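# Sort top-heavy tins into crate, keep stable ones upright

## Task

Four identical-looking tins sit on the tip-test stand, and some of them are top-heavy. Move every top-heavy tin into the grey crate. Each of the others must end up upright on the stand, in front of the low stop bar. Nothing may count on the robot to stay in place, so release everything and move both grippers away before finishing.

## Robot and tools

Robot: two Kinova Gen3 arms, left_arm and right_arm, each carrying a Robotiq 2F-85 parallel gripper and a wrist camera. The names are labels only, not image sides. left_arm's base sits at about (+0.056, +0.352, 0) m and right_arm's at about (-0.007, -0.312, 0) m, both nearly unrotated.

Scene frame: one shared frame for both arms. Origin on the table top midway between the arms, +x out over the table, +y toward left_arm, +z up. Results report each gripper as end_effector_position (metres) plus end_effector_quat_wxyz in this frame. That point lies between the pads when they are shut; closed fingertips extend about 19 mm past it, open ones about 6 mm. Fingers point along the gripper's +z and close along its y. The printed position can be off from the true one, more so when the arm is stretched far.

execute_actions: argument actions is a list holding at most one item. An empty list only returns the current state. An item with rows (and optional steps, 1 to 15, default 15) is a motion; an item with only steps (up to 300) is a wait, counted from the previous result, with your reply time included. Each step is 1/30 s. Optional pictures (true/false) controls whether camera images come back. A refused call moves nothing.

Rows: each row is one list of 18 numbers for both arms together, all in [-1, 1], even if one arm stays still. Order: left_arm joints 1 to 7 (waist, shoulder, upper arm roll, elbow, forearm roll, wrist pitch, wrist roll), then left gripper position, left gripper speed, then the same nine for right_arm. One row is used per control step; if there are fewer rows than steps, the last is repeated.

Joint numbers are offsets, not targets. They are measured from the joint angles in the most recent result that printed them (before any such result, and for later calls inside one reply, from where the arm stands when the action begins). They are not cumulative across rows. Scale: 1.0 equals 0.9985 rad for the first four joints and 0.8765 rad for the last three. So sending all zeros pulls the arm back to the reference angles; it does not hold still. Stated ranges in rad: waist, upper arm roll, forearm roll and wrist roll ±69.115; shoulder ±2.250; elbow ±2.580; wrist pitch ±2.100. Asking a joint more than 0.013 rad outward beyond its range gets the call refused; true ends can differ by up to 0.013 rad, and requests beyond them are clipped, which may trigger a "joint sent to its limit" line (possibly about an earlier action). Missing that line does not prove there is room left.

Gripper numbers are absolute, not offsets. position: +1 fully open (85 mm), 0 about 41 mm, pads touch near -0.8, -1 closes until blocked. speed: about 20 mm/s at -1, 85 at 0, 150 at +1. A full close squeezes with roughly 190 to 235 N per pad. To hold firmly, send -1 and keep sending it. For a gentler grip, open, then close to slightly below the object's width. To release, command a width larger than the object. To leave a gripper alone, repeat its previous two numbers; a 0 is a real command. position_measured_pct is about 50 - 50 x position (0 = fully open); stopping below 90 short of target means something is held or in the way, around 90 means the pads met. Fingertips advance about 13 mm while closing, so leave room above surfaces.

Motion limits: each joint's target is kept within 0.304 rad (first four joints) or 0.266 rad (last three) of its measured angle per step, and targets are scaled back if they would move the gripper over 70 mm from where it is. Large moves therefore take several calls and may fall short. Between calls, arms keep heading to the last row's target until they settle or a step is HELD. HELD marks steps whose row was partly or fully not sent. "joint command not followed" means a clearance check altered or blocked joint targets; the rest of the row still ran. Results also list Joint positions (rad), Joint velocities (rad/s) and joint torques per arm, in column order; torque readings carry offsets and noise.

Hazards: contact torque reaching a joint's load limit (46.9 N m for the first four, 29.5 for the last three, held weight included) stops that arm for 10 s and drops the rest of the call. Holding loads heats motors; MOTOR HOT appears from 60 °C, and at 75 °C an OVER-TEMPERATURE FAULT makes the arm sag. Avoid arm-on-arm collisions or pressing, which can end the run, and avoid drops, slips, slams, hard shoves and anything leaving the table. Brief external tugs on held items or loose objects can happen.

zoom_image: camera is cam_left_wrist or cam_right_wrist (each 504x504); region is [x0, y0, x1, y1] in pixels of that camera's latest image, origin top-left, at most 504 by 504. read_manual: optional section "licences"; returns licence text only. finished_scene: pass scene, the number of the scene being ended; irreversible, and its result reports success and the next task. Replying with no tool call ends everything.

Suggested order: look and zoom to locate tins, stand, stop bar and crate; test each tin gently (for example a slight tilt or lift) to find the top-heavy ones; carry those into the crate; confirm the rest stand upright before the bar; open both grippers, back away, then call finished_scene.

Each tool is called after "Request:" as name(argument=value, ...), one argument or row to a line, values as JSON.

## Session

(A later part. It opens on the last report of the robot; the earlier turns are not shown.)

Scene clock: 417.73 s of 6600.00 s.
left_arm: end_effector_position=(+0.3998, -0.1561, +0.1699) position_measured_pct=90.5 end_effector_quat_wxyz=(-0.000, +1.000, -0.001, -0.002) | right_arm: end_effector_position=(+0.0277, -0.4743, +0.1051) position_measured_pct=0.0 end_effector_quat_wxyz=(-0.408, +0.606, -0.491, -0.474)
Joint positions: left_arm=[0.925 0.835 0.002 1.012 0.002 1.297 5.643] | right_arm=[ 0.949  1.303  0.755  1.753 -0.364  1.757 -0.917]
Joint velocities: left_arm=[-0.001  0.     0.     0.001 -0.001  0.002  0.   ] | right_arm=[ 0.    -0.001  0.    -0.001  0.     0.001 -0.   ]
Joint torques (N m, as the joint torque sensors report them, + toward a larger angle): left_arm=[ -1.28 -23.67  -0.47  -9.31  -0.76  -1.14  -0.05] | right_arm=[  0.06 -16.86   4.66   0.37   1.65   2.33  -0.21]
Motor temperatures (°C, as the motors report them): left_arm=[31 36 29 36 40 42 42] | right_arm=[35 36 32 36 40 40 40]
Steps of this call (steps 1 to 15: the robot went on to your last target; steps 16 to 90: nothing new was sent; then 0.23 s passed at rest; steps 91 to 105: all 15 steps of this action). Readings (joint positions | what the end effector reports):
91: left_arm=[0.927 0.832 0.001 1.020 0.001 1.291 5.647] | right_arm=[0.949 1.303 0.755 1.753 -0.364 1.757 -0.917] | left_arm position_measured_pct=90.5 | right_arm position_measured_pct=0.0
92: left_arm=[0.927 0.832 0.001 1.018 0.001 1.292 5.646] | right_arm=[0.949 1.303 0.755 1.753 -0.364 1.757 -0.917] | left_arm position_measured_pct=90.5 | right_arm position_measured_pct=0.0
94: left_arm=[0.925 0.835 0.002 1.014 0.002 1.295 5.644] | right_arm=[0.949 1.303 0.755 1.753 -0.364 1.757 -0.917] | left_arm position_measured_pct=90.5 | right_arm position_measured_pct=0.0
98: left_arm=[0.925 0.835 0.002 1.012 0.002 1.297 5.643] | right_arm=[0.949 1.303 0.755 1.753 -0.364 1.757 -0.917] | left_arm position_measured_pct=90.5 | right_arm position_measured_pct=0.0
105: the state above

Request:
execute_actions(
  actions=[
    {"rows":[[0.002,-0.002,0,0.005,0,-0.003,0.003,-0.85,0.5,0,0,0,0,0,0,0,1,0],[0.004,-0.005,0,0.009,0,-0.006,0.005,-0.85,0.5,0,0,0,0,0,0,0,1,0],[0.006,-0.007,0,0.014,0,-0.009,0.008,-0.85,0.5,0,0,0,0,0,0,0,1,0],[0.008,-0.009,0,0.019,0,-0.012,0.010,-0.85,0.5,0,0,0,0,0,0,0,1,0],[0.011,-0.012,0,0.024,0,-0.015,0.013,-0.85,0.5,0,0,0,0,0,0,0,1,0],[0.013,-0.014,0,0.028,0,-0.017,0.016,-0.85,0.5,0,0,0,0,0,0,0,1,0],[0.015,-0.016,0,0.033,0,-0.020,0.018,-0.85,0.5,0,0,0,0,0,0,0,1,0],[0.017,-0.019,0,0.038,0,-0.023,0.021,-0.85,0.5,0,0,0,0,0,0,0,1,0],[0.019,-0.021,0,0.042,0,-0.026,0.023,-0.85,0.5,0,0,0,0,0,0,0,1,0],[0.021,-0.023,0,0.047,0,-0.029,0.026,-0.85,0.5,0,0,0,0,0,0,0,1,0],[0.023,-0.025,0,0.052,0,-0.032,0.029,-0.85,0.5,0,0,0,0,0,0,0,1,0],[0.025,-0.028,0,0.056,0,-0.035,0.031,-0.85,0.5,0,0,0,0,0,0,0,1,0],[0.027,-0.030,0,0.061,0,-0.038,0.034,-0.85,0.5,0,0,0,0,0,0,0,1,0],[0.030,-0.032,0,0.066,0,-0.041,0.036,-0.85,0.5,0,0,0,0,0,0,0,1,0],[0.0317,-0.0347,0,0.0706,0,-0.0437,0.0389,-0.85,0.5,0,0,0,0,0,0,0,1,0]],"steps":15},
  ],
  pictures=false,
)

Request:
execute_actions(
  actions=[
    {"steps":15},
  ],
)

Scene clock: 424.10 s of 6600.00 s.
left_arm: end_effector_position=(+0.3795, -0.1567, +0.1697) position_measured_pct=90.5 end_effector_quat_wxyz=(+0.001, +1.000, -0.001, -0.002) | right_arm: end_effector_position=(+0.0277, -0.4743, +0.1051) position_measured_pct=0.0 end_effector_quat_wxyz=(-0.408, +0.606, -0.491, -0.474)
Joint positions: left_arm=[0.953 0.806 0.002 1.073 0.002 1.265 5.672] | right_arm=[ 0.949  1.303  0.755  1.753 -0.364  1.757 -0.917]
Joint velocities: left_arm=[ 0.067 -0.068  0.001  0.144  0.001 -0.075  0.065] | right_arm=[ 0.001  0.002 -0.    -0.    -0.     0.    -0.001]
Joint torques (N m, as the joint torque sensors report them, + toward a larger angle): left_arm=[ -0.21 -23.22   0.73  -8.04  -0.38   0.12  -0.4 ] | right_arm=[ -0.05 -16.88   4.64   0.38   1.51   2.61  -0.11]
Motor temperatures (°C, as the motors report them): left_arm=[31 36 29 36 40 42 42] | right_arm=[35 36 32 36 40 40 40]
Steps of this call (steps 1 to 15: the robot went on to your last target; steps 16 to 90: nothing new was sent; then 2.87 s passed at rest; steps 91 to 105: all 15 steps of this action). Readings (joint positions | what the end effector reports):
91: left_arm=[0.926 0.835 0.002 1.013 0.002 1.297 5.643] | right_arm=[0.949 1.303 0.755 1.753 -0.364 1.757 -0.917] | left_arm position_measured_pct=90.5 | right_arm position_measured_pct=0.0
92: left_arm=[0.927 0.834 0.002 1.015 0.002 1.296 5.644] | right_arm=[0.949 1.303 0.755 1.753 -0.364 1.757 -0.917] | left_arm position_measured_pct=90.5 | right_arm position_measured_pct=0.0
94: left_arm=[0.930 0.830 0.002 1.022 0.002 1.292 5.648] | right_arm=[0.949 1.303 0.755 1.753 -0.364 1.757 -0.917] | left_arm position_measured_pct=90.5 | right_arm position_measured_pct=0.0
98: left_arm=[0.938 0.821 0.002 1.040 0.002 1.283 5.656] | right_arm=[0.949 1.303 0.755 1.753 -0.364 1.757 -0.917] | left_arm position_measured_pct=90.5 | right_arm position_measured_pct=0.0
105: the state above

Scene clock: 424.60 s of 6600.00 s.
left_arm: end_effector_position=(+0.3760, -0.1566, +0.1697) position_measured_pct=90.5 end_effector_quat_wxyz=(+0.001, +1.000, -0.000, -0.002) | right_arm: end_effector_position=(+0.0277, -0.4743, +0.1051) position_measured_pct=0.0 end_effector_quat_wxyz=(-0.408, +0.606, -0.491, -0.474)
Joint positions: left_arm=[0.957 0.801 0.002 1.083 0.002 1.259 5.677] | right_arm=[ 0.949  1.303  0.755  1.753 -0.364  1.757 -0.917]
Joint velocities: left_arm=[-0.    -0.     0.     0.     0.     0.     0.001] | right_arm=[-0.001  0.002 -0.     0.    -0.    -0.001  0.001]
Joint torques (N m, as the joint torque sensors report them, + toward a larger angle): left_arm=[  0.   -23.62   0.14  -8.56  -0.18  -0.24  -0.15] | right_arm=[  0.29 -16.9    4.88   0.63   1.54   2.54  -0.15]
Motor temperatures (°C, as the motors report them): left_arm=[31 36 29 36 40 42 42] | right_arm=[35 36 32 36 40 40 40]
Steps of this call (steps 1 to 15: the robot went on to your last target). Readings (joint positions | what the end effector reports):
1: left_arm=[0.955 0.804 0.002 1.077 0.002 1.262 5.674] | right_arm=[0.949 1.303 0.755 1.753 -0.364 1.757 -0.917] | left_arm position_measured_pct=90.5 | right_arm position_measured_pct=0.0
2: left_arm=[0.956 0.802 0.003 1.080 0.003 1.261 5.676] | right_arm=[0.949 1.303 0.755 1.753 -0.364 1.757 -0.917] | left_arm position_measured_pct=90.5 | right_arm position_measured_pct=0.0
4: left_arm=[0.957 0.802 0.003 1.082 0.003 1.260 5.677] | right_arm=[0.949 1.303 0.755 1.753 -0.364 1.757 -0.917] | left_arm position_measured_pct=90.5 | right_arm position_measured_pct=0.0
8: left_arm=[0.957 0.801 0.002 1.083 0.002 1.259 5.677] | right_arm=[0.949 1.303 0.755 1.753 -0.364 1.757 -0.917] | left_arm position_measured_pct=90.5 | right_arm position_measured_pct=0.0
15: the state above

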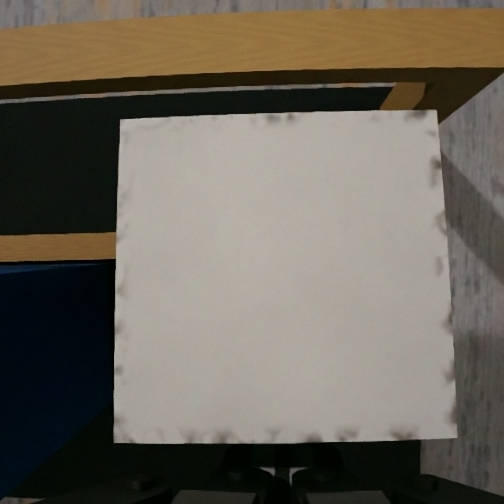

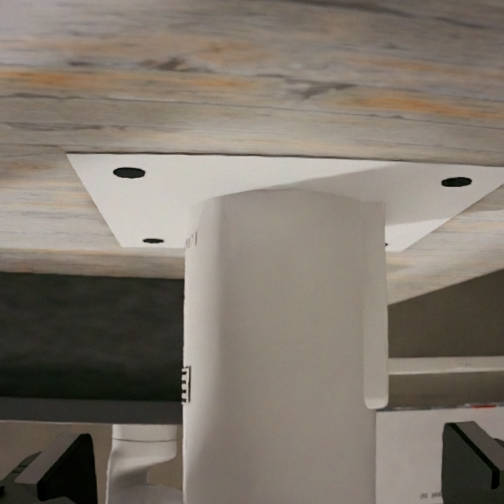

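Request:
execute_actions(
  actions=[
    {"rows":[[0.003,-0.003,0,0.006,0,-0.003,0.003,-0.85,0.5,0,0,0,0,0,0,0,1,0],[0.005,-0.006,0,0.011,0,-0.006,0.006,-0.85,0.5,0,0,0,0,0,0,0,1,0],[0.008,-0.009,0,0.017,0,-0.010,0.009,-0.85,0.5,0,0,0,0,0,0,0,1,0],[0.011,-0.012,0,0.022,0,-0.013,0.012,-0.85,0.5,0,0,0,0,0,0,0,1,0],[0.014,-0.014,0,0.028,0,-0.016,0.015,-0.85,0.5,0,0,0,0,0,0,0,1,0],[0.016,-0.017,0,0.034,0,-0.019,0.019,-0.85,0.5,0,0,0,0,0,0,0,1,0],[0.019,-0.020,0,0.039,0,-0.022,0.022,-0.85,0.5,0,0,0,0,0,0,0,1,0],[0.022,-0.023,0,0.045,0,-0.026,0.025,-0.85,0.5,0,0,0,0,0,0,0,1,0],[0.024,-0.026,0,0.050,0,-0.029,0.028,-0.85,0.5,0,0,0,0,0,0,0,1,0],[0.027,-0.029,0,0.056,0,-0.032,0.031,-0.85,0.5,0,0,0,0,0,0,0,1,0],[0.030,-0.032,0,0.062,0,-0.035,0.034,-0.85,0.5,0,0,0,0,0,0,0,1,0],[0.032,-0.035,0,0.067,0,-0.038,0.037,-0.85,0.5,0,0,0,0,0,0,0,1,0],[0.035,-0.038,0,0.073,0,-0.042,0.040,-0.85,0.5,0,0,0,0,0,0,0,1,0],[0.038,-0.041,0,0.078,0,-0.045,0.043,-0.85,0.5,0,0,0,0,0,0,0,1,0],[0.0406,-0.0434,0,0.084,0,-0.048,0.0463,-0.85,0.5,0,0,0,0,0,0,0,1,0]],"steps":15},
  ],
  pictures=false,
)

Request:
execute_actions(
  actions=[
    {"steps":15},
  ],
)

Scene clock: 433.00 s of 6600.00 s.
left_arm: end_effector_position=(+0.3501, -0.1556, +0.1704) position_measured_pct=90.5 end_effector_quat_wxyz=(+0.001, +1.000, -0.001, -0.002) | right_arm: end_effector_position=(+0.0277, -0.4743, +0.1051) position_measured_pct=0.0 end_effector_quat_wxyz=(-0.408, +0.606, -0.491, -0.474)
Joint positions: left_arm=[0.992 0.764 0.003 1.154 0.003 1.223 5.712] | right_arm=[ 0.949  1.303  0.755  1.753 -0.364  1.757 -0.917]
Joint velocities: left_arm=[ 0.082 -0.084  0.001  0.166 -0.001 -0.084  0.081] | right_arm=[-0.     0.    -0.    -0.001  0.     0.001 -0.001]
Joint torques (N m, as the joint torque sensors report them, + toward a larger angle): left_arm=[ -0.28 -22.78   0.39  -8.45  -0.43  -0.55   0.03] | right_arm=[  0.15 -16.71   5.03   0.62   1.65   2.46   0.  ]
Motor temperatures (°C, as the motors report them): left_arm=[31 36 29 36 40 42 42] | right_arm=[35 36 32 36 40 40 40]
Steps of this call (steps 1 to 15: the robot went on to your last target; steps 16 to 90: nothing new was sent; then 4.90 s passed at rest; steps 91 to 105: all 15 steps of this action). Readings (joint positions | what the end effector reports):
91: left_arm=[0.958 0.800 0.002 1.083 0.002 1.259 5.677] | right_arm=[0.949 1.303 0.755 1.753 -0.364 1.757 -0.917] | left_arm position_measured_pct=90.5 | right_arm position_measured_pct=0.0
92: left_arm=[0.959 0.799 0.002 1.086 0.002 1.258 5.678] | right_arm=[0.949 1.303 0.755 1.753 -0.364 1.757 -0.917] | left_arm position_measured_pct=90.5 | right_arm position_measured_pct=0.0
94: left_arm=[0.963 0.794 0.002 1.094 0.002 1.254 5.682] | right_arm=[0.949 1.303 0.755 1.753 -0.364 1.757 -0.917] | left_arm position_measured_pct=90.5 | right_arm position_measured_pct=0.0
98: left_arm=[0.974 0.784 0.003 1.116 0.003 1.243 5.693] | right_arm=[0.949 1.303 0.755 1.753 -0.364 1.757 -0.917] | left_arm position_measured_pct=90.5 | right_arm position_measured_pct=0.0
105: the state above

Scene clock: 433.50 s of 6600.00 s.
left_arm: end_effector_position=(+0.3462, -0.1551, +0.1704) position_measured_pct=90.5 end_effector_quat_wxyz=(+0.001, +1.000, -0.000, -0.002) | right_arm: end_effector_position=(+0.0277, -0.4743, +0.1051) position_measured_pct=0.0 end_effector_quat_wxyz=(-0.408, +0.606, -0.491, -0.474)
Joint positions: left_arm=[0.998 0.758 0.002 1.167 0.002 1.217 5.718] | right_arm=[ 0.949  1.303  0.755  1.753 -0.364  1.757 -0.917]
Joint velocities: left_arm=[ 0.    -0.     0.    -0.002  0.001 -0.001 -0.002] | right_arm=[-0.     0.     0.     0.     0.     0.     0.001]
Joint torques (N m, as the joint torque sensors report them, + toward a larger angle): left_arm=[  0.41 -22.87   0.91  -8.07   0.05  -0.34  -0.52] | right_arm=[  0.22 -17.12   5.08   0.58   1.43   2.48  -0.04]
Motor temperatures (°C, as the motors report them): left_arm=[31 36 29 36 40 42 42] | right_arm=[35 36 32 36 40 40 40]
Steps of this call (steps 1 to 15: the robot went on to your last target). Readings (joint positions | what the end effector reports):
1: left_arm=[0.995 0.761 0.003 1.160 0.003 1.221 5.714] | right_arm=[0.949 1.303 0.755 1.753 -0.364 1.757 -0.917] | left_arm position_measured_pct=90.5 | right_arm position_measured_pct=0.0
2: left_arm=[0.996 0.760 0.003 1.163 0.003 1.219 5.716] | right_arm=[0.949 1.303 0.755 1.753 -0.364 1.757 -0.917] | left_arm position_measured_pct=90.5 | right_arm position_measured_pct=0.0
4: left_arm=[0.997 0.759 0.003 1.166 0.003 1.218 5.717] | right_arm=[0.949 1.303 0.755 1.753 -0.364 1.757 -0.917] | left_arm position_measured_pct=90.5 | right_arm position_measured_pct=0.0
8: left_arm=[0.998 0.758 0.002 1.167 0.002 1.217 5.718] | right_arm=[0.949 1.303 0.755 1.753 -0.364 1.757 -0.917] | left_arm position_measured_pct=90.5 | right_arm position_measured_pct=0.0
15: the state above

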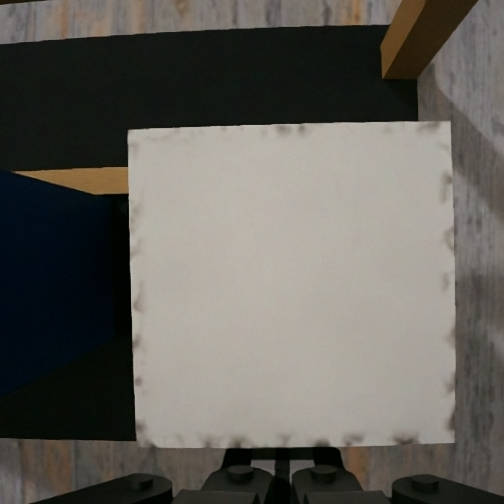

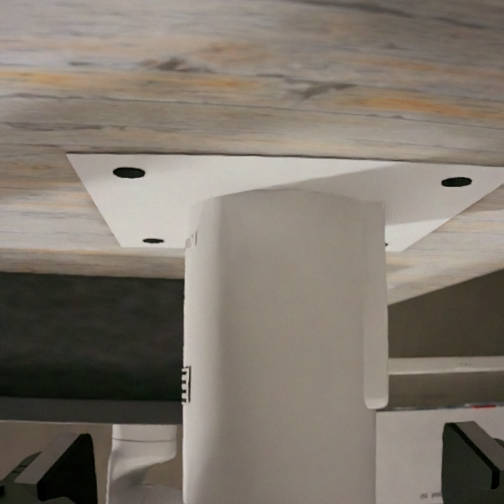

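Request:
execute_actions(
  actions=[
    {"rows":[[0.011,-0.069,-0.002,-0.195,-0.002,0.301,0.013,1,0.5,0,0,0,0,0,0,0,1,0]],"steps":15},
  ],
  pictures=false,
)

Scene clock: 499.90 s of 6600.00 s.
left_arm: end_effector_position=(+0.3400, -0.1544, +0.2703) position_measured_pct=40.1 end_effector_quat_wxyz=(+0.000, +1.000, +0.000, -0.000) | right_arm: end_effector_position=(+0.0277, -0.4743, +0.1051) position_measured_pct=0.0 end_effector_quat_wxyz=(-0.408, +0.606, -0.491, -0.474)
Joint positions: left_arm=[1.009 0.688 0.001 0.972 0.001 1.481 5.729] | right_arm=[ 0.949  1.303  0.755  1.753 -0.364  1.757 -0.917]
Joint velocities: left_arm=[ 0.     0.002 -0.002  0.    -0.001  0.008 -0.001] | right_arm=[ 0.    -0.    -0.     0.002  0.     0.     0.   ]
Joint torques (N m, as the joint torque sensors report them, + toward a larger angle): left_arm=[ -0.02 -22.01   0.07  -8.66  -0.03  -0.39  -0.25] | right_arm=[  0.47 -16.72   4.95   0.53   1.82   2.29  -0.07]
Motor temperatures (°C, as the motors report them): left_arm=[31 37 29 36 40 42 42] | right_arm=[35 36 32 36 40 40 40]
Steps of this call (steps 1 to 15: the robot went on to your last target; steps 16 to 90: nothing new was sent; then 62.90 s passed at rest; steps 91 to 105: all 15 steps of this action). Readings (joint positions | what the end effector reports):
91: left_arm=[0.998 0.757 0.002 1.166 0.002 1.218 5.718] | right_arm=[0.949 1.303 0.755 1.753 -0.364 1.757 -0.917] | left_arm position_measured_pct=90.5 | right_arm position_measured_pct=0.0
92: left_arm=[0.998 0.756 0.002 1.162 0.002 1.224 5.718] | right_arm=[0.949 1.303 0.755 1.753 -0.364 1.757 -0.917] | left_arm position_measured_pct=90.1 | right_arm position_measured_pct=0.0
94: left_arm=[1.000 0.747 0.002 1.137 0.002 1.259 5.719] | right_arm=[0.949 1.303 0.755 1.753 -0.364 1.757 -0.917] | left_arm position_measured_pct=84.5 | right_arm position_measured_pct=0.0
98: left_arm=[1.005 0.711 0.001 1.035 0.001 1.395 5.725] | right_arm=[0.949 1.303 0.755 1.753 -0.364 1.757 -0.917] | left_arm position_measured_pct=69.0 | right_arm position_measured_pct=0.0
105: the state above

Request:
execute_actions(
  actions=[
    {"rows":[[-0.5706,0.0787,-0.001,0.0499,0.1966,0.2458,-0.628,1,0.5,0,0,0,0,0,0,0,1,0]],"steps":15},
  ],
  pictures=false,
)

Request:
execute_actions(
  actions=[
    {"steps":25},
  ],
)

Scene clock: 503.03 s of 6600.00 s.
left_arm: end_effector_position=(+0.4190, -0.0212, +0.2370) position_measured_pct=0.0 end_effector_quat_wxyz=(-0.032, +0.990, +0.026, -0.138) | right_arm: end_effector_position=(+0.0277, -0.4743, +0.1051) position_measured_pct=0.0 end_effector_quat_wxyz=(-0.408, +0.606, -0.491, -0.474)
Joint positions: left_arm=[0.667 0.747 0.    1.009 0.128 1.64  5.433] | right_arm=[ 0.949  1.303  0.755  1.753 -0.364  1.757 -0.917]
Joint velocities: left_arm=[-0.854  0.078 -0.004  0.047  0.169  0.212 -0.814] | right_arm=[-0.    -0.     0.    -0.001  0.    -0.    -0.   ]
Joint torques (N m, as the joint torque sensors report them, + toward a larger angle): left_arm=[  0.05 -22.9    1.78  -7.55   0.33   0.69  -0.1 ] | right_arm=[  0.1  -16.49   4.81   0.6    1.55   2.41   0.12]
Motor temperatures (°C, as the motors report them): left_arm=[31 37 29 36 40 42 42] | right_arm=[35 36 32 36 40 40 40]
Steps of this call (steps 1 to 15: the robot went on to your last target; steps 16 to 79: nothing new was sent; steps 80 to 94: all 15 steps of this action). Readings (joint positions | what the end effector reports):
80: left_arm=[1.008 0.689 0.001 0.972 0.001 1.481 5.729] | right_arm=[0.949 1.303 0.755 1.753 -0.364 1.757 -0.917] | left_arm position_measured_pct=0.0 | right_arm position_measured_pct=0.0
81: left_arm=[1.002 0.690 0.002 0.972 0.004 1.484 5.725] | right_arm=[0.949 1.303 0.755 1.753 -0.364 1.757 -0.917] | left_arm position_measured_pct=0.0 | right_arm position_measured_pct=0.0
83: left_arm=[0.975 0.697 0.003 0.976 0.019 1.502 5.703] | right_arm=[0.949 1.303 0.755 1.753 -0.364 1.757 -0.917] | left_arm position_measured_pct=0.0 | right_arm position_measured_pct=0.0
87: left_arm=[0.867 0.722 0.001 0.992 0.071 1.568 5.610] | right_arm=[0.949 1.303 0.755 1.753 -0.364 1.757 -0.917] | left_arm position_measured_pct=0.0 | right_arm position_measured_pct=0.0
94: the state above

Scene clock: 503.87 s of 6600.00 s.
left_arm: end_effector_position=(+0.4688, +0.0685, +0.2311) position_measured_pct=0.0 end_effector_quat_wxyz=(+0.002, +0.982, +0.014, -0.191) | right_arm: end_effector_position=(+0.0277, -0.4743, +0.1051) position_measured_pct=0.0 end_effector_quat_wxyz=(-0.408, +0.606, -0.491, -0.474)
Joint positions: left_arm=[ 0.439  0.767 -0.     1.022  0.173  1.696  5.179] | right_arm=[ 0.949  1.303  0.755  1.753 -0.364  1.757 -0.917]
Joint velocities: left_arm=[-0.001  0.     0.     0.003  0.001  0.     0.   ] | right_arm=[-0.001  0.001  0.    -0.002 -0.     0.001 -0.   ]
Joint torques (N m, as the joint torque sensors report them, + toward a larger angle): left_arm=[  0.07 -22.38   0.94  -7.47   0.44   0.67  -0.12] | right_arm=[  0.27 -16.71   4.82   0.32   1.58   2.66   0.  ]
Motor temperatures (°C, as the motors report them): left_arm=[31 37 29 36 40 42 42] | right_arm=[35 36 32 36 40 40 40]
Steps of this call (steps 1 to 25: the robot went on to your last target). Readings (joint positions | what the end effector reports):
1: left_arm=[0.639 0.750 0.000 1.010 0.134 1.647 5.405] | right_arm=[0.949 1.303 0.755 1.753 -0.364 1.757 -0.917] | left_arm position_measured_pct=0.0 | right_arm position_measured_pct=0.0
2: left_arm=[0.610 0.752 0.000 1.012 0.140 1.654 5.374] | right_arm=[0.949 1.303 0.755 1.753 -0.364 1.757 -0.917] | left_arm position_measured_pct=0.0 | right_arm position_measured_pct=0.0
4: left_arm=[0.553 0.757 -0.000 1.015 0.151 1.668 5.309] | right_arm=[0.949 1.303 0.755 1.753 -0.364 1.757 -0.917] | left_arm position_measured_pct=0.0 | right_arm position_measured_pct=0.0
8: left_arm=[0.463 0.765 -0.003 1.021 0.168 1.691 5.203] | right_arm=[0.949 1.303 0.755 1.753 -0.364 1.757 -0.917] | left_arm position_measured_pct=0.0 | right_arm position_measured_pct=0.0
25: the state above

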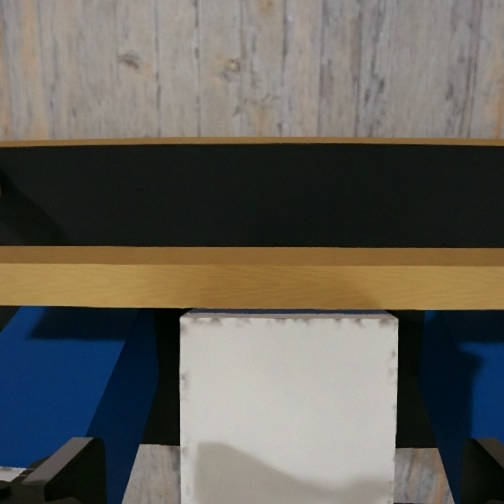

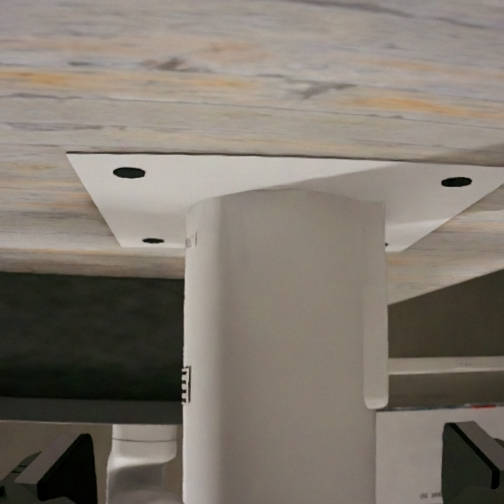

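Request:
execute_actions(
  actions=[
    {"rows":[[0.005,0,0,0.055,0.002,-0.063,-0.005,1,0.5,0,0,0,0,0,0,0,1,0],[0.005,0,0,0.055,0.002,-0.063,-0.005,1,0.5,0,0,0,0,0,0,0,1,0],[0.005,0,0,0.055,0.002,-0.063,-0.005,1,0.5,0,0,0,0,0,0,0,1,0],[0.010,-0.001,0,0.111,0.004,-0.126,-0.011,1,0.5,0,0,0,0,0,0,0,1,0],[0.010,-0.001,0,0.111,0.004,-0.126,-0.011,1,0.5,0,0,0,0,0,0,0,1,0],[0.010,-0.001,0,0.111,0.004,-0.126,-0.011,1,0.5,0,0,0,0,0,0,0,1,0],[0.016,-0.001,0,0.166,0.005,-0.188,-0.016,1,0.5,0,0,0,0,0,0,0,1,0],[0.016,-0.001,0,0.166,0.005,-0.188,-0.016,1,0.5,0,0,0,0,0,0,0,1,0],[0.016,-0.001,0,0.166,0.005,-0.188,-0.016,1,0.5,0,0,0,0,0,0,0,1,0],[0.0208,-0.0016,0,0.2219,0.0073,-0.2511,-0.0219,1,0.5,0,0,0,0,0,0,0,1,0]],"steps":15},
  ],
  pictures=false,
)

Request:
execute_actions(
  actions=[
    {"steps":15},
  ],
)

Scene clock: 519.03 s of 6600.00 s.
left_arm: end_effector_position=(+0.4433, +0.0677, +0.1673) position_measured_pct=0.0 end_effector_quat_wxyz=(+0.002, +0.981, +0.014, -0.191) | right_arm: end_effector_position=(+0.0277, -0.4743, +0.1051) position_measured_pct=0.0 end_effector_quat_wxyz=(-0.408, +0.606, -0.491, -0.474)
Joint positions: left_arm=[ 0.459  0.767 -0.     1.238  0.179  1.481  5.16 ] | right_arm=[ 0.949  1.303  0.755  1.753 -0.364  1.757 -0.917]
Joint velocities: left_arm=[ 0.014  0.009  0.001  0.171  0.006 -0.171 -0.017] | right_arm=[ 0.    -0.001 -0.    -0.001  0.    -0.    -0.   ]
Joint torques (N m, as the joint torque sensors report them, + toward a larger angle): left_arm=[ -0.67 -22.95   0.45  -8.13  -0.02   0.67  -0.12] | right_arm=[  0.28 -16.6    4.84   0.23   1.88   2.43   0.03]
Motor temperatures (°C, as the motors report them): left_arm=[31 37 29 36 40 42 42] | right_arm=[35 36 32 36 40 40 40]
Steps of this call (steps 1 to 15: the robot went on to your last target; steps 16 to 90: nothing new was sent; then 11.67 s passed at rest; steps 91 to 105: all 15 steps of this action). Readings (joint positions | what the end effector reports):
91: left_arm=[0.439 0.767 -0.001 1.023 0.173 1.695 5.179] | right_arm=[0.949 1.303 0.755 1.753 -0.364 1.757 -0.917] | left_arm position_measured_pct=0.0 | right_arm position_measured_pct=0.0
92: left_arm=[0.439 0.767 -0.001 1.027 0.173 1.691 5.178] | right_arm=[0.949 1.303 0.755 1.753 -0.364 1.757 -0.917] | left_arm position_measured_pct=0.0 | right_arm position_measured_pct=0.0
94: left_arm=[0.442 0.766 -0.001 1.052 0.174 1.666 5.176] | right_arm=[0.949 1.303 0.755 1.753 -0.364 1.757 -0.917] | left_arm position_measured_pct=0.0 | right_arm position_measured_pct=0.0
98: left_arm=[0.449 0.766 -0.001 1.126 0.176 1.592 5.170] | right_arm=[0.949 1.303 0.755 1.753 -0.364 1.757 -0.917] | left_arm position_measured_pct=0.0 | right_arm position_measured_pct=0.0
105: the state above

Scene clock: 519.53 s of 6600.00 s.
left_arm: end_effector_position=(+0.4426, +0.0678, +0.1662) position_measured_pct=0.0 end_effector_quat_wxyz=(+0.002, +0.982, +0.014, -0.191) | right_arm: end_effector_position=(+0.0277, -0.4743, +0.1051) position_measured_pct=0.0 end_effector_quat_wxyz=(-0.408, +0.606, -0.491, -0.474)
Joint positions: left_arm=[ 0.46   0.765 -0.     1.243  0.179  1.476  5.159] | right_arm=[ 0.949  1.303  0.755  1.753 -0.364  1.757 -0.917]
Joint velocities: left_arm=[-0.001 -0.     0.     0.001 -0.     0.    -0.001] | right_arm=[-0.001 -0.001 -0.    -0.001 -0.     0.    -0.001]
Joint torques (N m, as the joint torque sensors report them, + toward a larger angle): left_arm=[ -0.02 -21.36   0.71  -7.23   0.41   0.67  -0.17] | right_arm=[  0.39 -16.81   5.12   0.5    1.58   2.51  -0.14]
Motor temperatures (°C, as the motors report them): left_arm=[31 37 29 36 40 42 42] | right_arm=[35 36 32 36 40 40 40]
Steps of this call (steps 1 to 15: the robot went on to your last target). Readings (joint positions | what the end effector reports):
1: left_arm=[0.459 0.767 -0.000 1.241 0.179 1.478 5.160] | right_arm=[0.949 1.303 0.755 1.753 -0.364 1.757 -0.917] | left_arm position_measured_pct=0.0 | right_arm position_measured_pct=0.0
2: left_arm=[0.459 0.767 -0.000 1.242 0.179 1.477 5.160] | right_arm=[0.949 1.303 0.755 1.753 -0.364 1.757 -0.917] | left_arm position_measured_pct=0.0 | right_arm position_measured_pct=0.0
4: left_arm=[0.459 0.766 -0.000 1.243 0.179 1.476 5.159] | right_arm=[0.949 1.303 0.755 1.753 -0.364 1.757 -0.917] | left_arm position_measured_pct=0.0 | right_arm position_measured_pct=0.0
8: left_arm=[0.460 0.766 -0.000 1.243 0.179 1.476 5.159] | right_arm=[0.949 1.303 0.755 1.753 -0.364 1.757 -0.917] | left_arm position_measured_pct=0.0 | right_arm position_measured_pct=0.0
15: the state above
All arms were judged still, so your last target was given up. Only a new action makes them travel on or press farther. Fingers that are still opening or closing keep moving.

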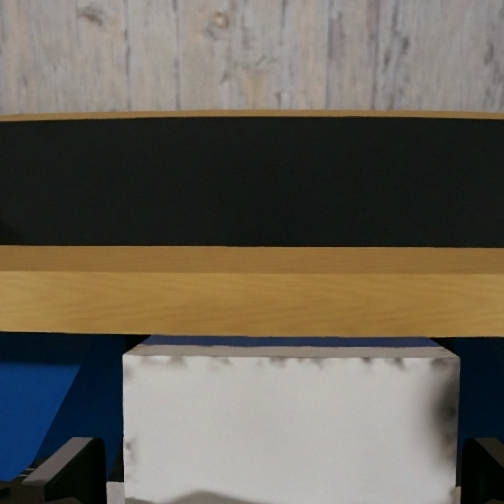

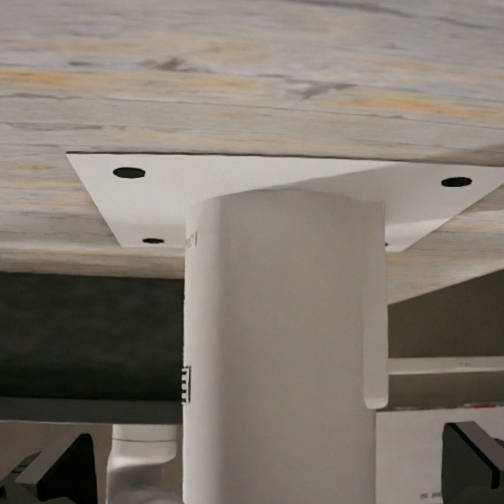

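Request:
execute_actions(
  actions=[
    {"rows":[[0.0024,0,0,0.0253,0.0008,-0.0287,-0.0025,1,0.5,0,0,0,0,0,0,0,1,0],[0.0024,0,0,0.0253,0.0008,-0.0287,-0.0025,1,0.5,0,0,0,0,0,0,0,1,0],[0.0024,0,0,0.0253,0.0008,-0.0287,-0.0025,1,0.5,0,0,0,0,0,0,0,1,0],[0.0024,0,0,0.0253,0.0008,-0.0287,-0.0025,1,0.5,0,0,0,0,0,0,0,1,0],[0.0024,0,0,0.0253,0.0008,-0.0287,-0.0025,1,0.5,0,0,0,0,0,0,0,1,0],[0.0024,0,0,0.0253,0.0008,-0.0287,-0.0025,-1,-0.3,0,0,0,0,0,0,0,1,0]],"steps":15},
  ],
  pictures=false,
)

Request:
execute_actions(
  actions=[
    {"steps":15},
  ],
)

Scene clock: 524.33 s of 6600.00 s.
left_arm: end_effector_position=(+0.4389, +0.0683, +0.1591) position_measured_pct=16.7 end_effector_quat_wxyz=(+0.002, +0.982, +0.014, -0.191) | right_arm: end_effector_position=(+0.0277, -0.4743, +0.1051) position_measured_pct=0.0 end_effector_quat_wxyz=(-0.408, +0.606, -0.491, -0.474)
Joint positions: left_arm=[ 0.462  0.766 -0.     1.269  0.18   1.451  5.157] | right_arm=[ 0.949  1.303  0.755  1.753 -0.364  1.757 -0.917]
Joint velocities: left_arm=[-0.    -0.     0.     0.001 -0.    -0.001  0.001] | right_arm=[ 0.001  0.001 -0.     0.001 -0.    -0.     0.   ]
Joint torques (N m, as the joint torque sensors report them, + toward a larger angle): left_arm=[  0.11 -21.38   0.68  -6.47   0.33   0.64   0.06] | right_arm=[  0.13 -16.97   4.6    0.24   1.72   2.58  -0.18]
Motor temperatures (°C, as the motors report them): left_arm=[31 38 29 36 40 42 42] | right_arm=[35 36 32 36 40 40 40]
Steps of this call (steps 1 to 90: nothing new was sent; then 1.30 s passed at rest; steps 91 to 105: all 15 steps of this action). Readings (joint positions | what the end effector reports):
91: left_arm=[0.460 0.765 -0.001 1.244 0.179 1.475 5.159] | right_arm=[0.949 1.303 0.755 1.753 -0.364 1.757 -0.917] | left_arm position_measured_pct=0.0 | right_arm position_measured_pct=0.0
92: left_arm=[0.460 0.765 -0.001 1.249 0.180 1.471 5.159] | right_arm=[0.949 1.303 0.755 1.753 -0.364 1.757 -0.917] | left_arm position_measured_pct=0.0 | right_arm position_measured_pct=0.0
94: left_arm=[0.462 0.765 -0.001 1.263 0.180 1.456 5.158] | right_arm=[0.949 1.303 0.755 1.753 -0.364 1.757 -0.917] | left_arm position_measured_pct=0.0 | right_arm position_measured_pct=0.0
98: left_arm=[0.462 0.766 -0.000 1.268 0.180 1.451 5.157] | right_arm=[0.949 1.303 0.755 1.753 -0.364 1.757 -0.917] | left_arm position_measured_pct=1.6 | right_arm position_measured_pct=0.0
105: the state above

Scene clock: 524.83 s of 6600.00 s.
left_arm: end_effector_position=(+0.4391, +0.0679, +0.1597) position_measured_pct=27.4 end_effector_quat_wxyz=(+0.003, +0.982, +0.014, -0.190) | right_arm: end_effector_position=(+0.0277, -0.4743, +0.1051) position_measured_pct=0.0 end_effector_quat_wxyz=(-0.408, +0.606, -0.491, -0.474)
Joint positions: left_arm=[ 0.462  0.764 -0.     1.268  0.181  1.451  5.157] | right_arm=[ 0.949  1.303  0.755  1.753 -0.364  1.757 -0.917]
Joint velocities: left_arm=[ 0.001 -0.    -0.     0.001  0.     0.001 -0.   ] | right_arm=[-0.    -0.001 -0.     0.001  0.     0.    -0.001]
Joint torques (N m, as the joint torque sensors report them, + toward a larger angle): left_arm=[  0.26 -20.48   0.99  -6.08   0.27   0.64  -0.1 ] | right_arm=[  0.29 -16.88   4.77   0.46   1.74   2.46  -0.17]
Motor temperatures (°C, as the motors report them): left_arm=[31 38 29 36 40 42 42] | right_arm=[35 36 32 36 40 40 40]
Steps of this call (steps 1 to 15: the robot went on to your last target). Readings (joint positions | what the end effector reports):
1: left_arm=[0.462 0.766 -0.000 1.269 0.180 1.451 5.157] | right_arm=[0.949 1.303 0.755 1.753 -0.364 1.757 -0.917] | left_arm position_measured_pct=19.0 | right_arm position_measured_pct=0.0
2: left_arm=[0.462 0.765 -0.000 1.269 0.180 1.451 5.157] | right_arm=[0.949 1.303 0.755 1.753 -0.364 1.757 -0.917] | left_arm position_measured_pct=21.0 | right_arm position_measured_pct=0.0
4: left_arm=[0.462 0.765 -0.000 1.268 0.181 1.451 5.157] | right_arm=[0.949 1.303 0.755 1.753 -0.364 1.757 -0.917] | left_arm position_measured_pct=25.4 | right_arm position_measured_pct=0.0
8: left_arm=[0.462 0.764 -0.000 1.268 0.181 1.451 5.157] | right_arm=[0.949 1.303 0.755 1.753 -0.364 1.757 -0.917] | left_arm position_measured_pct=27.4 | right_arm position_measured_pct=0.0
15: the state above
All arms were judged still, so your last target was given up. Only a new action makes them travel on or press farther. Fingers that are still opening or closing keep moving.

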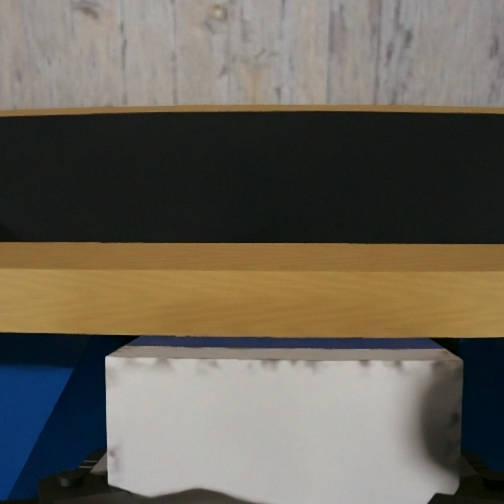

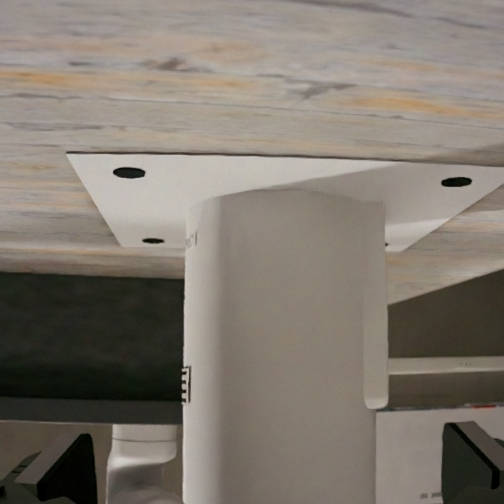

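Request:
execute_actions(
  actions=[
    {"rows":[[0,-0.005,0,-0.005,0,0.011,0.002,-1,-0.3,0,0,0,0,0,0,0,1,0],[0,-0.009,0,-0.011,0,0.022,0.004,-1,-0.3,0,0,0,0,0,0,0,1,0],[0,-0.014,0,-0.016,0,0.034,0.006,-1,-0.3,0,0,0,0,0,0,0,1,0],[0.001,-0.018,0,-0.021,0,0.045,0.009,-1,-0.3,0,0,0,0,0,0,0,1,0],[0.001,-0.023,0,-0.026,0,0.056,0.011,-1,-0.3,0,0,0,0,0,0,0,1,0],[0.001,-0.028,0,-0.032,0,0.067,0.013,-1,-0.3,0,0,0,0,0,0,0,1,0],[0.001,-0.032,0,-0.037,-0.001,0.079,0.015,-1,-0.3,0,0,0,0,0,0,0,1,0],[0.001,-0.037,0,-0.042,-0.001,0.090,0.017,-1,-0.3,0,0,0,0,0,0,0,1,0],[0.001,-0.041,0,-0.048,-0.001,0.101,0.019,-1,-0.3,0,0,0,0,0,0,0,1,0],[0.001,-0.046,0,-0.053,-0.001,0.112,0.022,-1,-0.3,0,0,0,0,0,0,0,1,0],[0.002,-0.051,0,-0.058,-0.001,0.123,0.024,-1,-0.3,0,0,0,0,0,0,0,1,0],[0.0017,-0.0553,0,-0.0634,-0.001,0.1347,0.0259,-1,-0.3,0,0,0,0,0,0,0,1,0]],"steps":15},
  ],
)

Scene clock: 544.40 s of 6600.00 s.
left_arm: end_effector_position=(+0.4359, +0.0683, +0.2087) position_measured_pct=27.4 end_effector_quat_wxyz=(+0.002, +0.982, +0.014, -0.191) | right_arm: end_effector_position=(+0.0277, -0.4743, +0.1051) position_measured_pct=0.0 end_effector_quat_wxyz=(-0.408, +0.606, -0.491, -0.474)
Joint positions: left_arm=[ 0.464  0.711 -0.     1.206  0.18   1.567  5.18 ] | right_arm=[ 0.949  1.303  0.755  1.753 -0.364  1.757 -0.917]
Joint velocities: left_arm=[ 0.    -0.022  0.001 -0.028 -0.001  0.055  0.01 ] | right_arm=[ 0.001 -0.001  0.     0.001 -0.     0.    -0.001]
Joint torques (N m, as the joint torque sensors report them, + toward a larger angle): left_arm=[ -0.21 -20.26   1.2   -7.06   0.38   0.93   0.03] | right_arm=[ -0.05 -17.03   4.77   0.5    1.58   2.26  -0.04]
Motor temperatures (°C, as the motors report them): left_arm=[31 38 29 36 40 42 42] | right_arm=[35 36 32 36 40 40 40]
Steps of this call (steps 1 to 90: nothing new was sent; then 16.07 s passed at rest; steps 91 to 105: all 15 steps of this action). Readings (joint positions | what the end effector reports):
91: left_arm=[0.462 0.764 -0.000 1.268 0.181 1.452 5.157] | right_arm=[0.949 1.303 0.755 1.753 -0.364 1.757 -0.917] | left_arm position_measured_pct=27.4 | right_arm position_measured_pct=0.0
92: left_arm=[0.462 0.762 -0.000 1.266 0.180 1.455 5.158] | right_arm=[0.949 1.303 0.755 1.753 -0.364 1.757 -0.917] | left_arm position_measured_pct=27.4 | right_arm position_measured_pct=0.0
94: left_arm=[0.462 0.755 -0.000 1.258 0.180 1.470 5.161] | right_arm=[0.949 1.303 0.755 1.753 -0.364 1.757 -0.917] | left_arm position_measured_pct=27.4 | right_arm position_measured_pct=0.0
98: left_arm=[0.463 0.738 -0.000 1.237 0.180 1.508 5.168] | right_arm=[0.949 1.303 0.755 1.753 -0.364 1.757 -0.917] | left_arm position_measured_pct=27.4 | right_arm position_measured_pct=0.0
105: the state above

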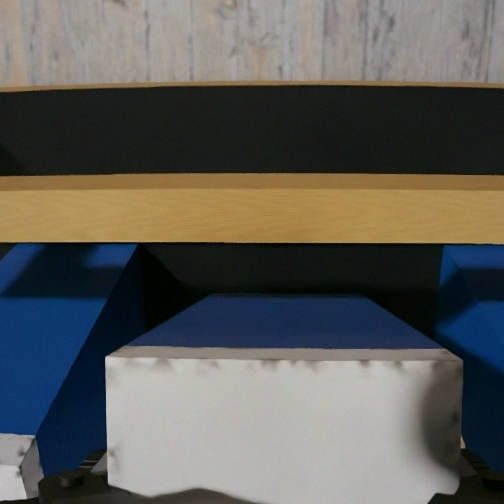

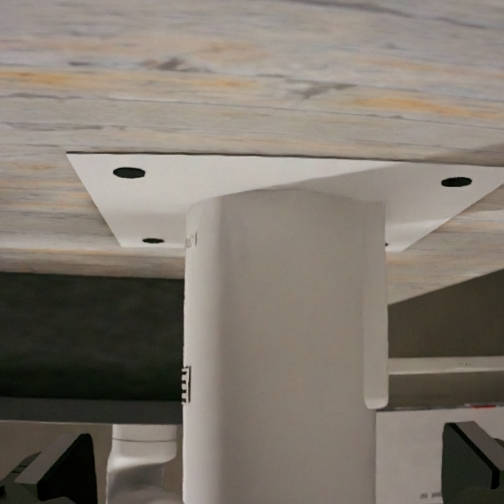

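Request:
execute_actions(
  actions=[
    {"rows":[[0.1869,-0.3823,0,0.3484,-0.2054,-0.3522,0.2179,-1,-0.3,0,0,0,0,0,0,0,1,0]],"steps":15},
  ],
  pictures=false,
)

Request:
execute_actions(
  actions=[
    {"steps":15},
  ],
)

Scene clock: 560.53 s of 6600.00 s.
left_arm: end_effector_position=(+0.3878, +0.0664, +0.2706) position_measured_pct=27.4 end_effector_quat_wxyz=(-0.003, +1.000, +0.002, -0.009) | right_arm: end_effector_position=(+0.0277, -0.4743, +0.1051) position_measured_pct=0.0 end_effector_quat_wxyz=(-0.408, +0.606, -0.491, -0.474)
Joint positions: left_arm=[0.642 0.35  0.001 1.539 0.005 1.27  5.365] | right_arm=[ 0.949  1.303  0.755  1.753 -0.364  1.757 -0.917]
Joint velocities: left_arm=[ 0.13  -0.328 -0.002  0.307 -0.142 -0.278  0.149] | right_arm=[ 0.002 -0.    -0.     0.001  0.     0.001  0.001]
Joint torques (N m, as the joint torque sensors report them, + toward a larger angle): left_arm=[ -1.51 -13.52  -0.05  -8.7   -0.34  -0.77  -0.09] | right_arm=[  0.38 -17.06   4.82   0.18   1.79   2.42  -0.06]
Motor temperatures (°C, as the motors report them): left_arm=[31 38 29 36 40 43 42] | right_arm=[35 36 32 36 40 40 40]
Steps of this call (steps 1 to 15: the robot went on to your last target; steps 16 to 110: nothing new was sent; then 11.97 s passed at rest; steps 111 to 125: all 15 steps of this action). Readings (joint positions | what the end effector reports):
111: left_arm=[0.465 0.708 -0.000 1.205 0.179 1.568 5.180] | right_arm=[0.949 1.303 0.755 1.753 -0.364 1.757 -0.917] | left_arm position_measured_pct=27.4 | right_arm position_measured_pct=0.0
112: left_arm=[0.468 0.702 -0.001 1.211 0.176 1.564 5.183] | right_arm=[0.949 1.303 0.755 1.753 -0.364 1.757 -0.917] | left_arm position_measured_pct=27.4 | right_arm position_measured_pct=0.0
114: left_arm=[0.485 0.674 -0.002 1.237 0.161 1.541 5.199] | right_arm=[0.949 1.303 0.755 1.753 -0.364 1.757 -0.917] | left_arm position_measured_pct=27.4 | right_arm position_measured_pct=0.0
118: left_arm=[0.556 0.551 -0.001 1.355 0.095 1.437 5.270] | right_arm=[0.949 1.303 0.755 1.753 -0.364 1.757 -0.917] | left_arm position_measured_pct=27.4 | right_arm position_measured_pct=0.0
125: the state above

Scene clock: 561.03 s of 6600.00 s.
left_arm: end_effector_position=(+0.3852, +0.0665, +0.2753) position_measured_pct=27.4 end_effector_quat_wxyz=(+0.000, +1.000, +0.000, +0.000) | right_arm: end_effector_position=(+0.0277, -0.4743, +0.1051) position_measured_pct=0.0 end_effector_quat_wxyz=(-0.408, +0.606, -0.491, -0.474)
Joint positions: left_arm=[ 0.65   0.329 -0.     1.553 -0.     1.258  5.371] | right_arm=[ 0.949  1.303  0.755  1.753 -0.364  1.757 -0.917]
Joint velocities: left_arm=[ 0.001 -0.002 -0.     0.001 -0.    -0.     0.001] | right_arm=[ 0.001  0.001  0.    -0.001  0.    -0.     0.002]
Joint torques (N m, as the joint torque sensors report them, + toward a larger angle): left_arm=[  0.22 -16.79   0.37  -8.94  -0.27  -0.34  -0.39] | right_arm=[  0.04 -16.93   4.79   0.58   1.59   2.08   0.  ]
Motor temperatures (°C, as the motors report them): left_arm=[31 38 29 36 40 43 42] | right_arm=[35 36 32 36 40 40 40]
Steps of this call (steps 1 to 15: the robot went on to your last target). Readings (joint positions | what the end effector reports):
1: left_arm=[0.645 0.342 0.001 1.547 0.002 1.263 5.369] | right_arm=[0.949 1.303 0.755 1.753 -0.364 1.757 -0.917] | left_arm position_measured_pct=27.4 | right_arm position_measured_pct=0.0
2: left_arm=[0.647 0.338 0.001 1.550 0.001 1.260 5.370] | right_arm=[0.949 1.303 0.755 1.753 -0.364 1.757 -0.917] | left_arm position_measured_pct=27.4 | right_arm position_measured_pct=0.0
4: left_arm=[0.648 0.335 0.000 1.552 -0.000 1.258 5.371] | right_arm=[0.949 1.303 0.755 1.753 -0.364 1.757 -0.917] | left_arm position_measured_pct=27.4 | right_arm position_measured_pct=0.0
8: left_arm=[0.650 0.331 -0.000 1.553 -0.000 1.258 5.371] | right_arm=[0.949 1.303 0.755 1.753 -0.364 1.757 -0.917] | left_arm position_measured_pct=27.4 | right_arm position_measured_pct=0.0
15: the state above

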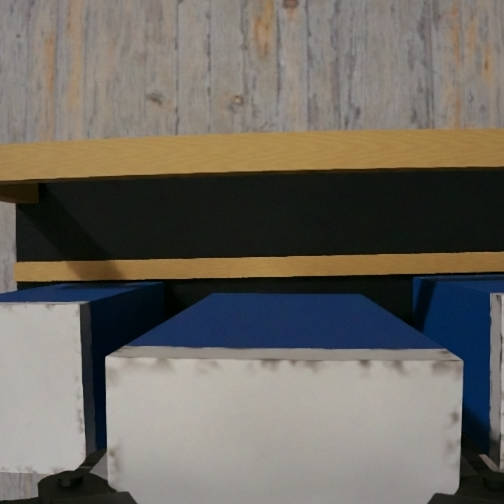

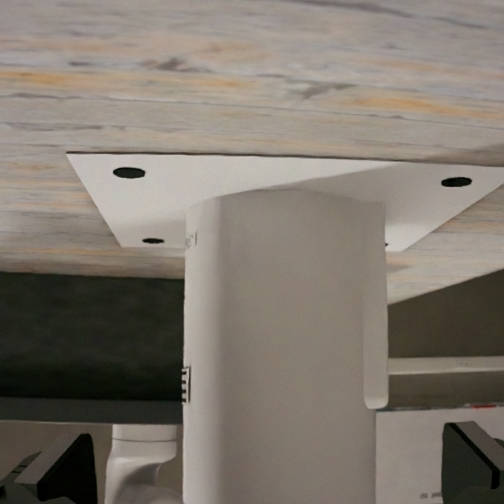

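Request:
execute_actions(
  actions=[
    {"rows":[[0.1606,-0.1161,0,0.1615,0,-0.05,0.1823,-1,-0.3,0,0,0,0,0,0,0,1,0],[0.1606,-0.1161,0,0.1615,0,-0.05,0.1823,-1,-0.3,0,0,0,0,0,0,0,1,0],[0.1606,-0.1161,0,0.1615,0,-0.05,0.1823,-1,-0.3,0,0,0,0,0,0,0,1,0],[0.1606,-0.1161,0,0.1615,0,-0.05,0.1823,-1,-0.3,0,0,0,0,0,0,0,1,0],[0.1606,-0.1161,0,0.1615,0,-0.05,0.1823,-1,-0.3,0,0,0,0,0,0,0,1,0],[0.1606,-0.1161,0,0.1615,0,-0.05,0.1823,-1,-0.3,0,0,0,0,0,0,0,1,0],[0.1606,-0.1161,0,0.1615,0,-0.05,0.1823,-1,-0.3,0,0,0,0,0,0,0,1,0],[0.1606,-0.1161,0,0.1615,0,-0.05,0.1823,-1,-0.3,0,0,0,0,0,0,0,1,0],[0.1606,-0.1161,0,0.1615,0,-0.05,0.1823,-1,-0.3,0,0,0,0,0,0,0,1,0],[0.1606,-0.1161,0,0.1615,0,-0.05,0.1823,-1,-0.3,0,0,0,0,0,0,0,1,0],[0.4914,-0.1187,0,0.165,0,-0.0509,0.4906,-1,-0.3,0,0,0,0,0,0,0,1,0]],"steps":15},
  ],
  pictures=false,
)

Request:
execute_actions(
  actions=[
    {"steps":25},
  ],
)

Scene clock: 584.70 s of 6600.00 s.
left_arm: end_effector_position=(+0.2790, +0.0396, +0.2738) position_measured_pct=27.4 end_effector_quat_wxyz=(-0.002, +1.000, -0.005, -0.000) | right_arm: end_effector_position=(+0.0277, -0.4743, +0.1051) position_measured_pct=0.0 end_effector_quat_wxyz=(-0.408, +0.606, -0.491, -0.474)
Joint positions: left_arm=[ 0.882  0.216 -0.002  1.714 -0.002  1.214  5.59 ] | right_arm=[ 0.949  1.303  0.755  1.753 -0.364  1.757 -0.917]
Joint velocities: left_arm=[ 0.89  -0.02  -0.002  0.006  0.002 -0.006  0.744] | right_arm=[ 0.001 -0.001  0.    -0.003 -0.     0.002  0.001]
Joint torques (N m, as the joint torque sensors report them, + toward a larger angle): left_arm=[  2.6  -14.14   2.4   -8.5    0.33  -0.1   -0.21] | right_arm=[  0.15 -16.72   4.99   0.45   1.59   2.56  -0.12]
Motor temperatures (°C, as the motors report them): left_arm=[31 37 29 37 40 42 42] | right_arm=[35 36 32 36 40 40 40]
Steps of this call (steps 1 to 15: the robot went on to your last target; steps 16 to 90: nothing new was sent; then 20.17 s passed at rest; steps 91 to 105: all 15 steps of this action). Readings (joint positions | what the end effector reports):
91: left_arm=[0.652 0.328 -0.000 1.554 -0.000 1.258 5.371] | right_arm=[0.949 1.303 0.755 1.753 -0.364 1.757 -0.917] | left_arm position_measured_pct=27.4 | right_arm position_measured_pct=0.0
92: left_arm=[0.657 0.324 -0.002 1.559 -0.001 1.256 5.375] | right_arm=[0.949 1.303 0.755 1.753 -0.364 1.757 -0.917] | left_arm position_measured_pct=27.4 | right_arm position_measured_pct=0.0
94: left_arm=[0.686 0.303 -0.003 1.584 -0.002 1.249 5.400] | right_arm=[0.949 1.303 0.755 1.753 -0.364 1.757 -0.917] | left_arm position_measured_pct=27.4 | right_arm position_measured_pct=0.0
98: left_arm=[0.777 0.238 0.002 1.678 0.001 1.225 5.494] | right_arm=[0.949 1.303 0.755 1.753 -0.364 1.757 -0.917] | left_arm position_measured_pct=27.4 | right_arm position_measured_pct=0.0
105: the state above

Scene clock: 585.53 s of 6600.00 s.
left_arm: end_effector_position=(+0.1898, -0.0063, +0.2748) position_measured_pct=27.4 end_effector_quat_wxyz=(-0.000, +1.000, -0.030, -0.000) | right_arm: end_effector_position=(+0.0277, -0.4743, +0.1051) position_measured_pct=0.0 end_effector_quat_wxyz=(-0.408, +0.606, -0.491, -0.474)
Joint positions: left_arm=[ 1.141  0.211 -0.     1.718 -0.     1.213  5.801] | right_arm=[ 0.949  1.303  0.755  1.753 -0.364  1.757 -0.917]
Joint velocities: left_arm=[ 0.003  0.    -0.    -0.     0.     0.001 -0.001] | right_arm=[-0.001  0.001 -0.     0.001  0.    -0.     0.   ]
Joint torques (N m, as the joint torque sensors report them, + toward a larger angle): left_arm=[  0.37 -13.87   0.56  -9.28  -0.11  -0.14  -0.11] | right_arm=[  0.   -17.21   4.53   0.45   1.66   2.57  -0.1 ]
Motor temperatures (°C, as the motors report them): left_arm=[31 37 29 37 40 42 42] | right_arm=[35 36 32 36 40 40 40]
Steps of this call (steps 1 to 25: the robot went on to your last target). Readings (joint positions | what the end effector reports):
1: left_arm=[0.915 0.216 -0.002 1.714 -0.002 1.214 5.617] | right_arm=[0.949 1.303 0.755 1.753 -0.364 1.757 -0.917] | left_arm position_measured_pct=27.4 | right_arm position_measured_pct=0.0
2: left_arm=[0.948 0.215 -0.002 1.715 -0.001 1.214 5.644] | right_arm=[0.949 1.303 0.755 1.753 -0.364 1.757 -0.917] | left_arm position_measured_pct=27.4 | right_arm position_measured_pct=0.0
4: left_arm=[1.012 0.214 -0.000 1.715 -0.000 1.214 5.696] | right_arm=[0.949 1.303 0.755 1.753 -0.364 1.757 -0.917] | left_arm position_measured_pct=27.4 | right_arm position_measured_pct=0.0
8: left_arm=[1.109 0.212 0.002 1.718 0.001 1.214 5.779] | right_arm=[0.949 1.303 0.755 1.753 -0.364 1.757 -0.917] | left_arm position_measured_pct=27.4 | right_arm position_measured_pct=0.0
25: the state above

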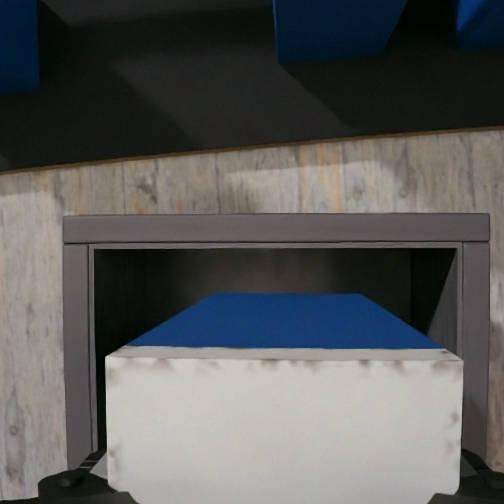

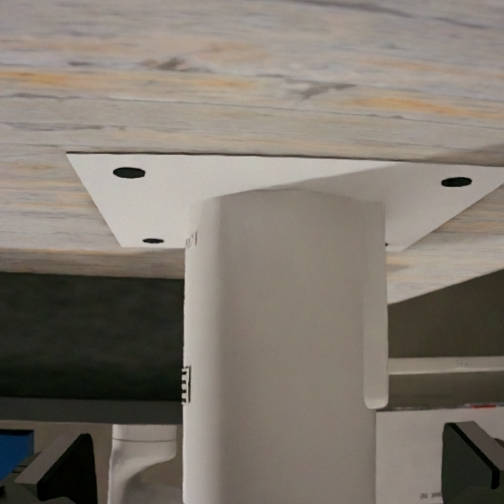

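Request:
zoom_image(
  camera="cam_left_wrist",
  region=[40, 190, 504, 400],
)

Region (40, 190, 504, 400) of cam_left_wrist's 504x504 image, scaled by 1.086; it fills the top 228 rows of this view, and the rest is white.

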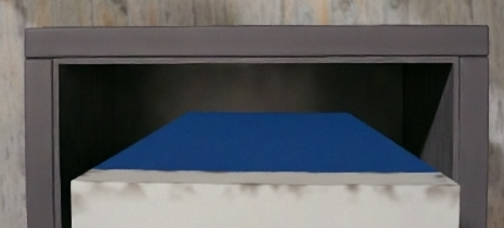

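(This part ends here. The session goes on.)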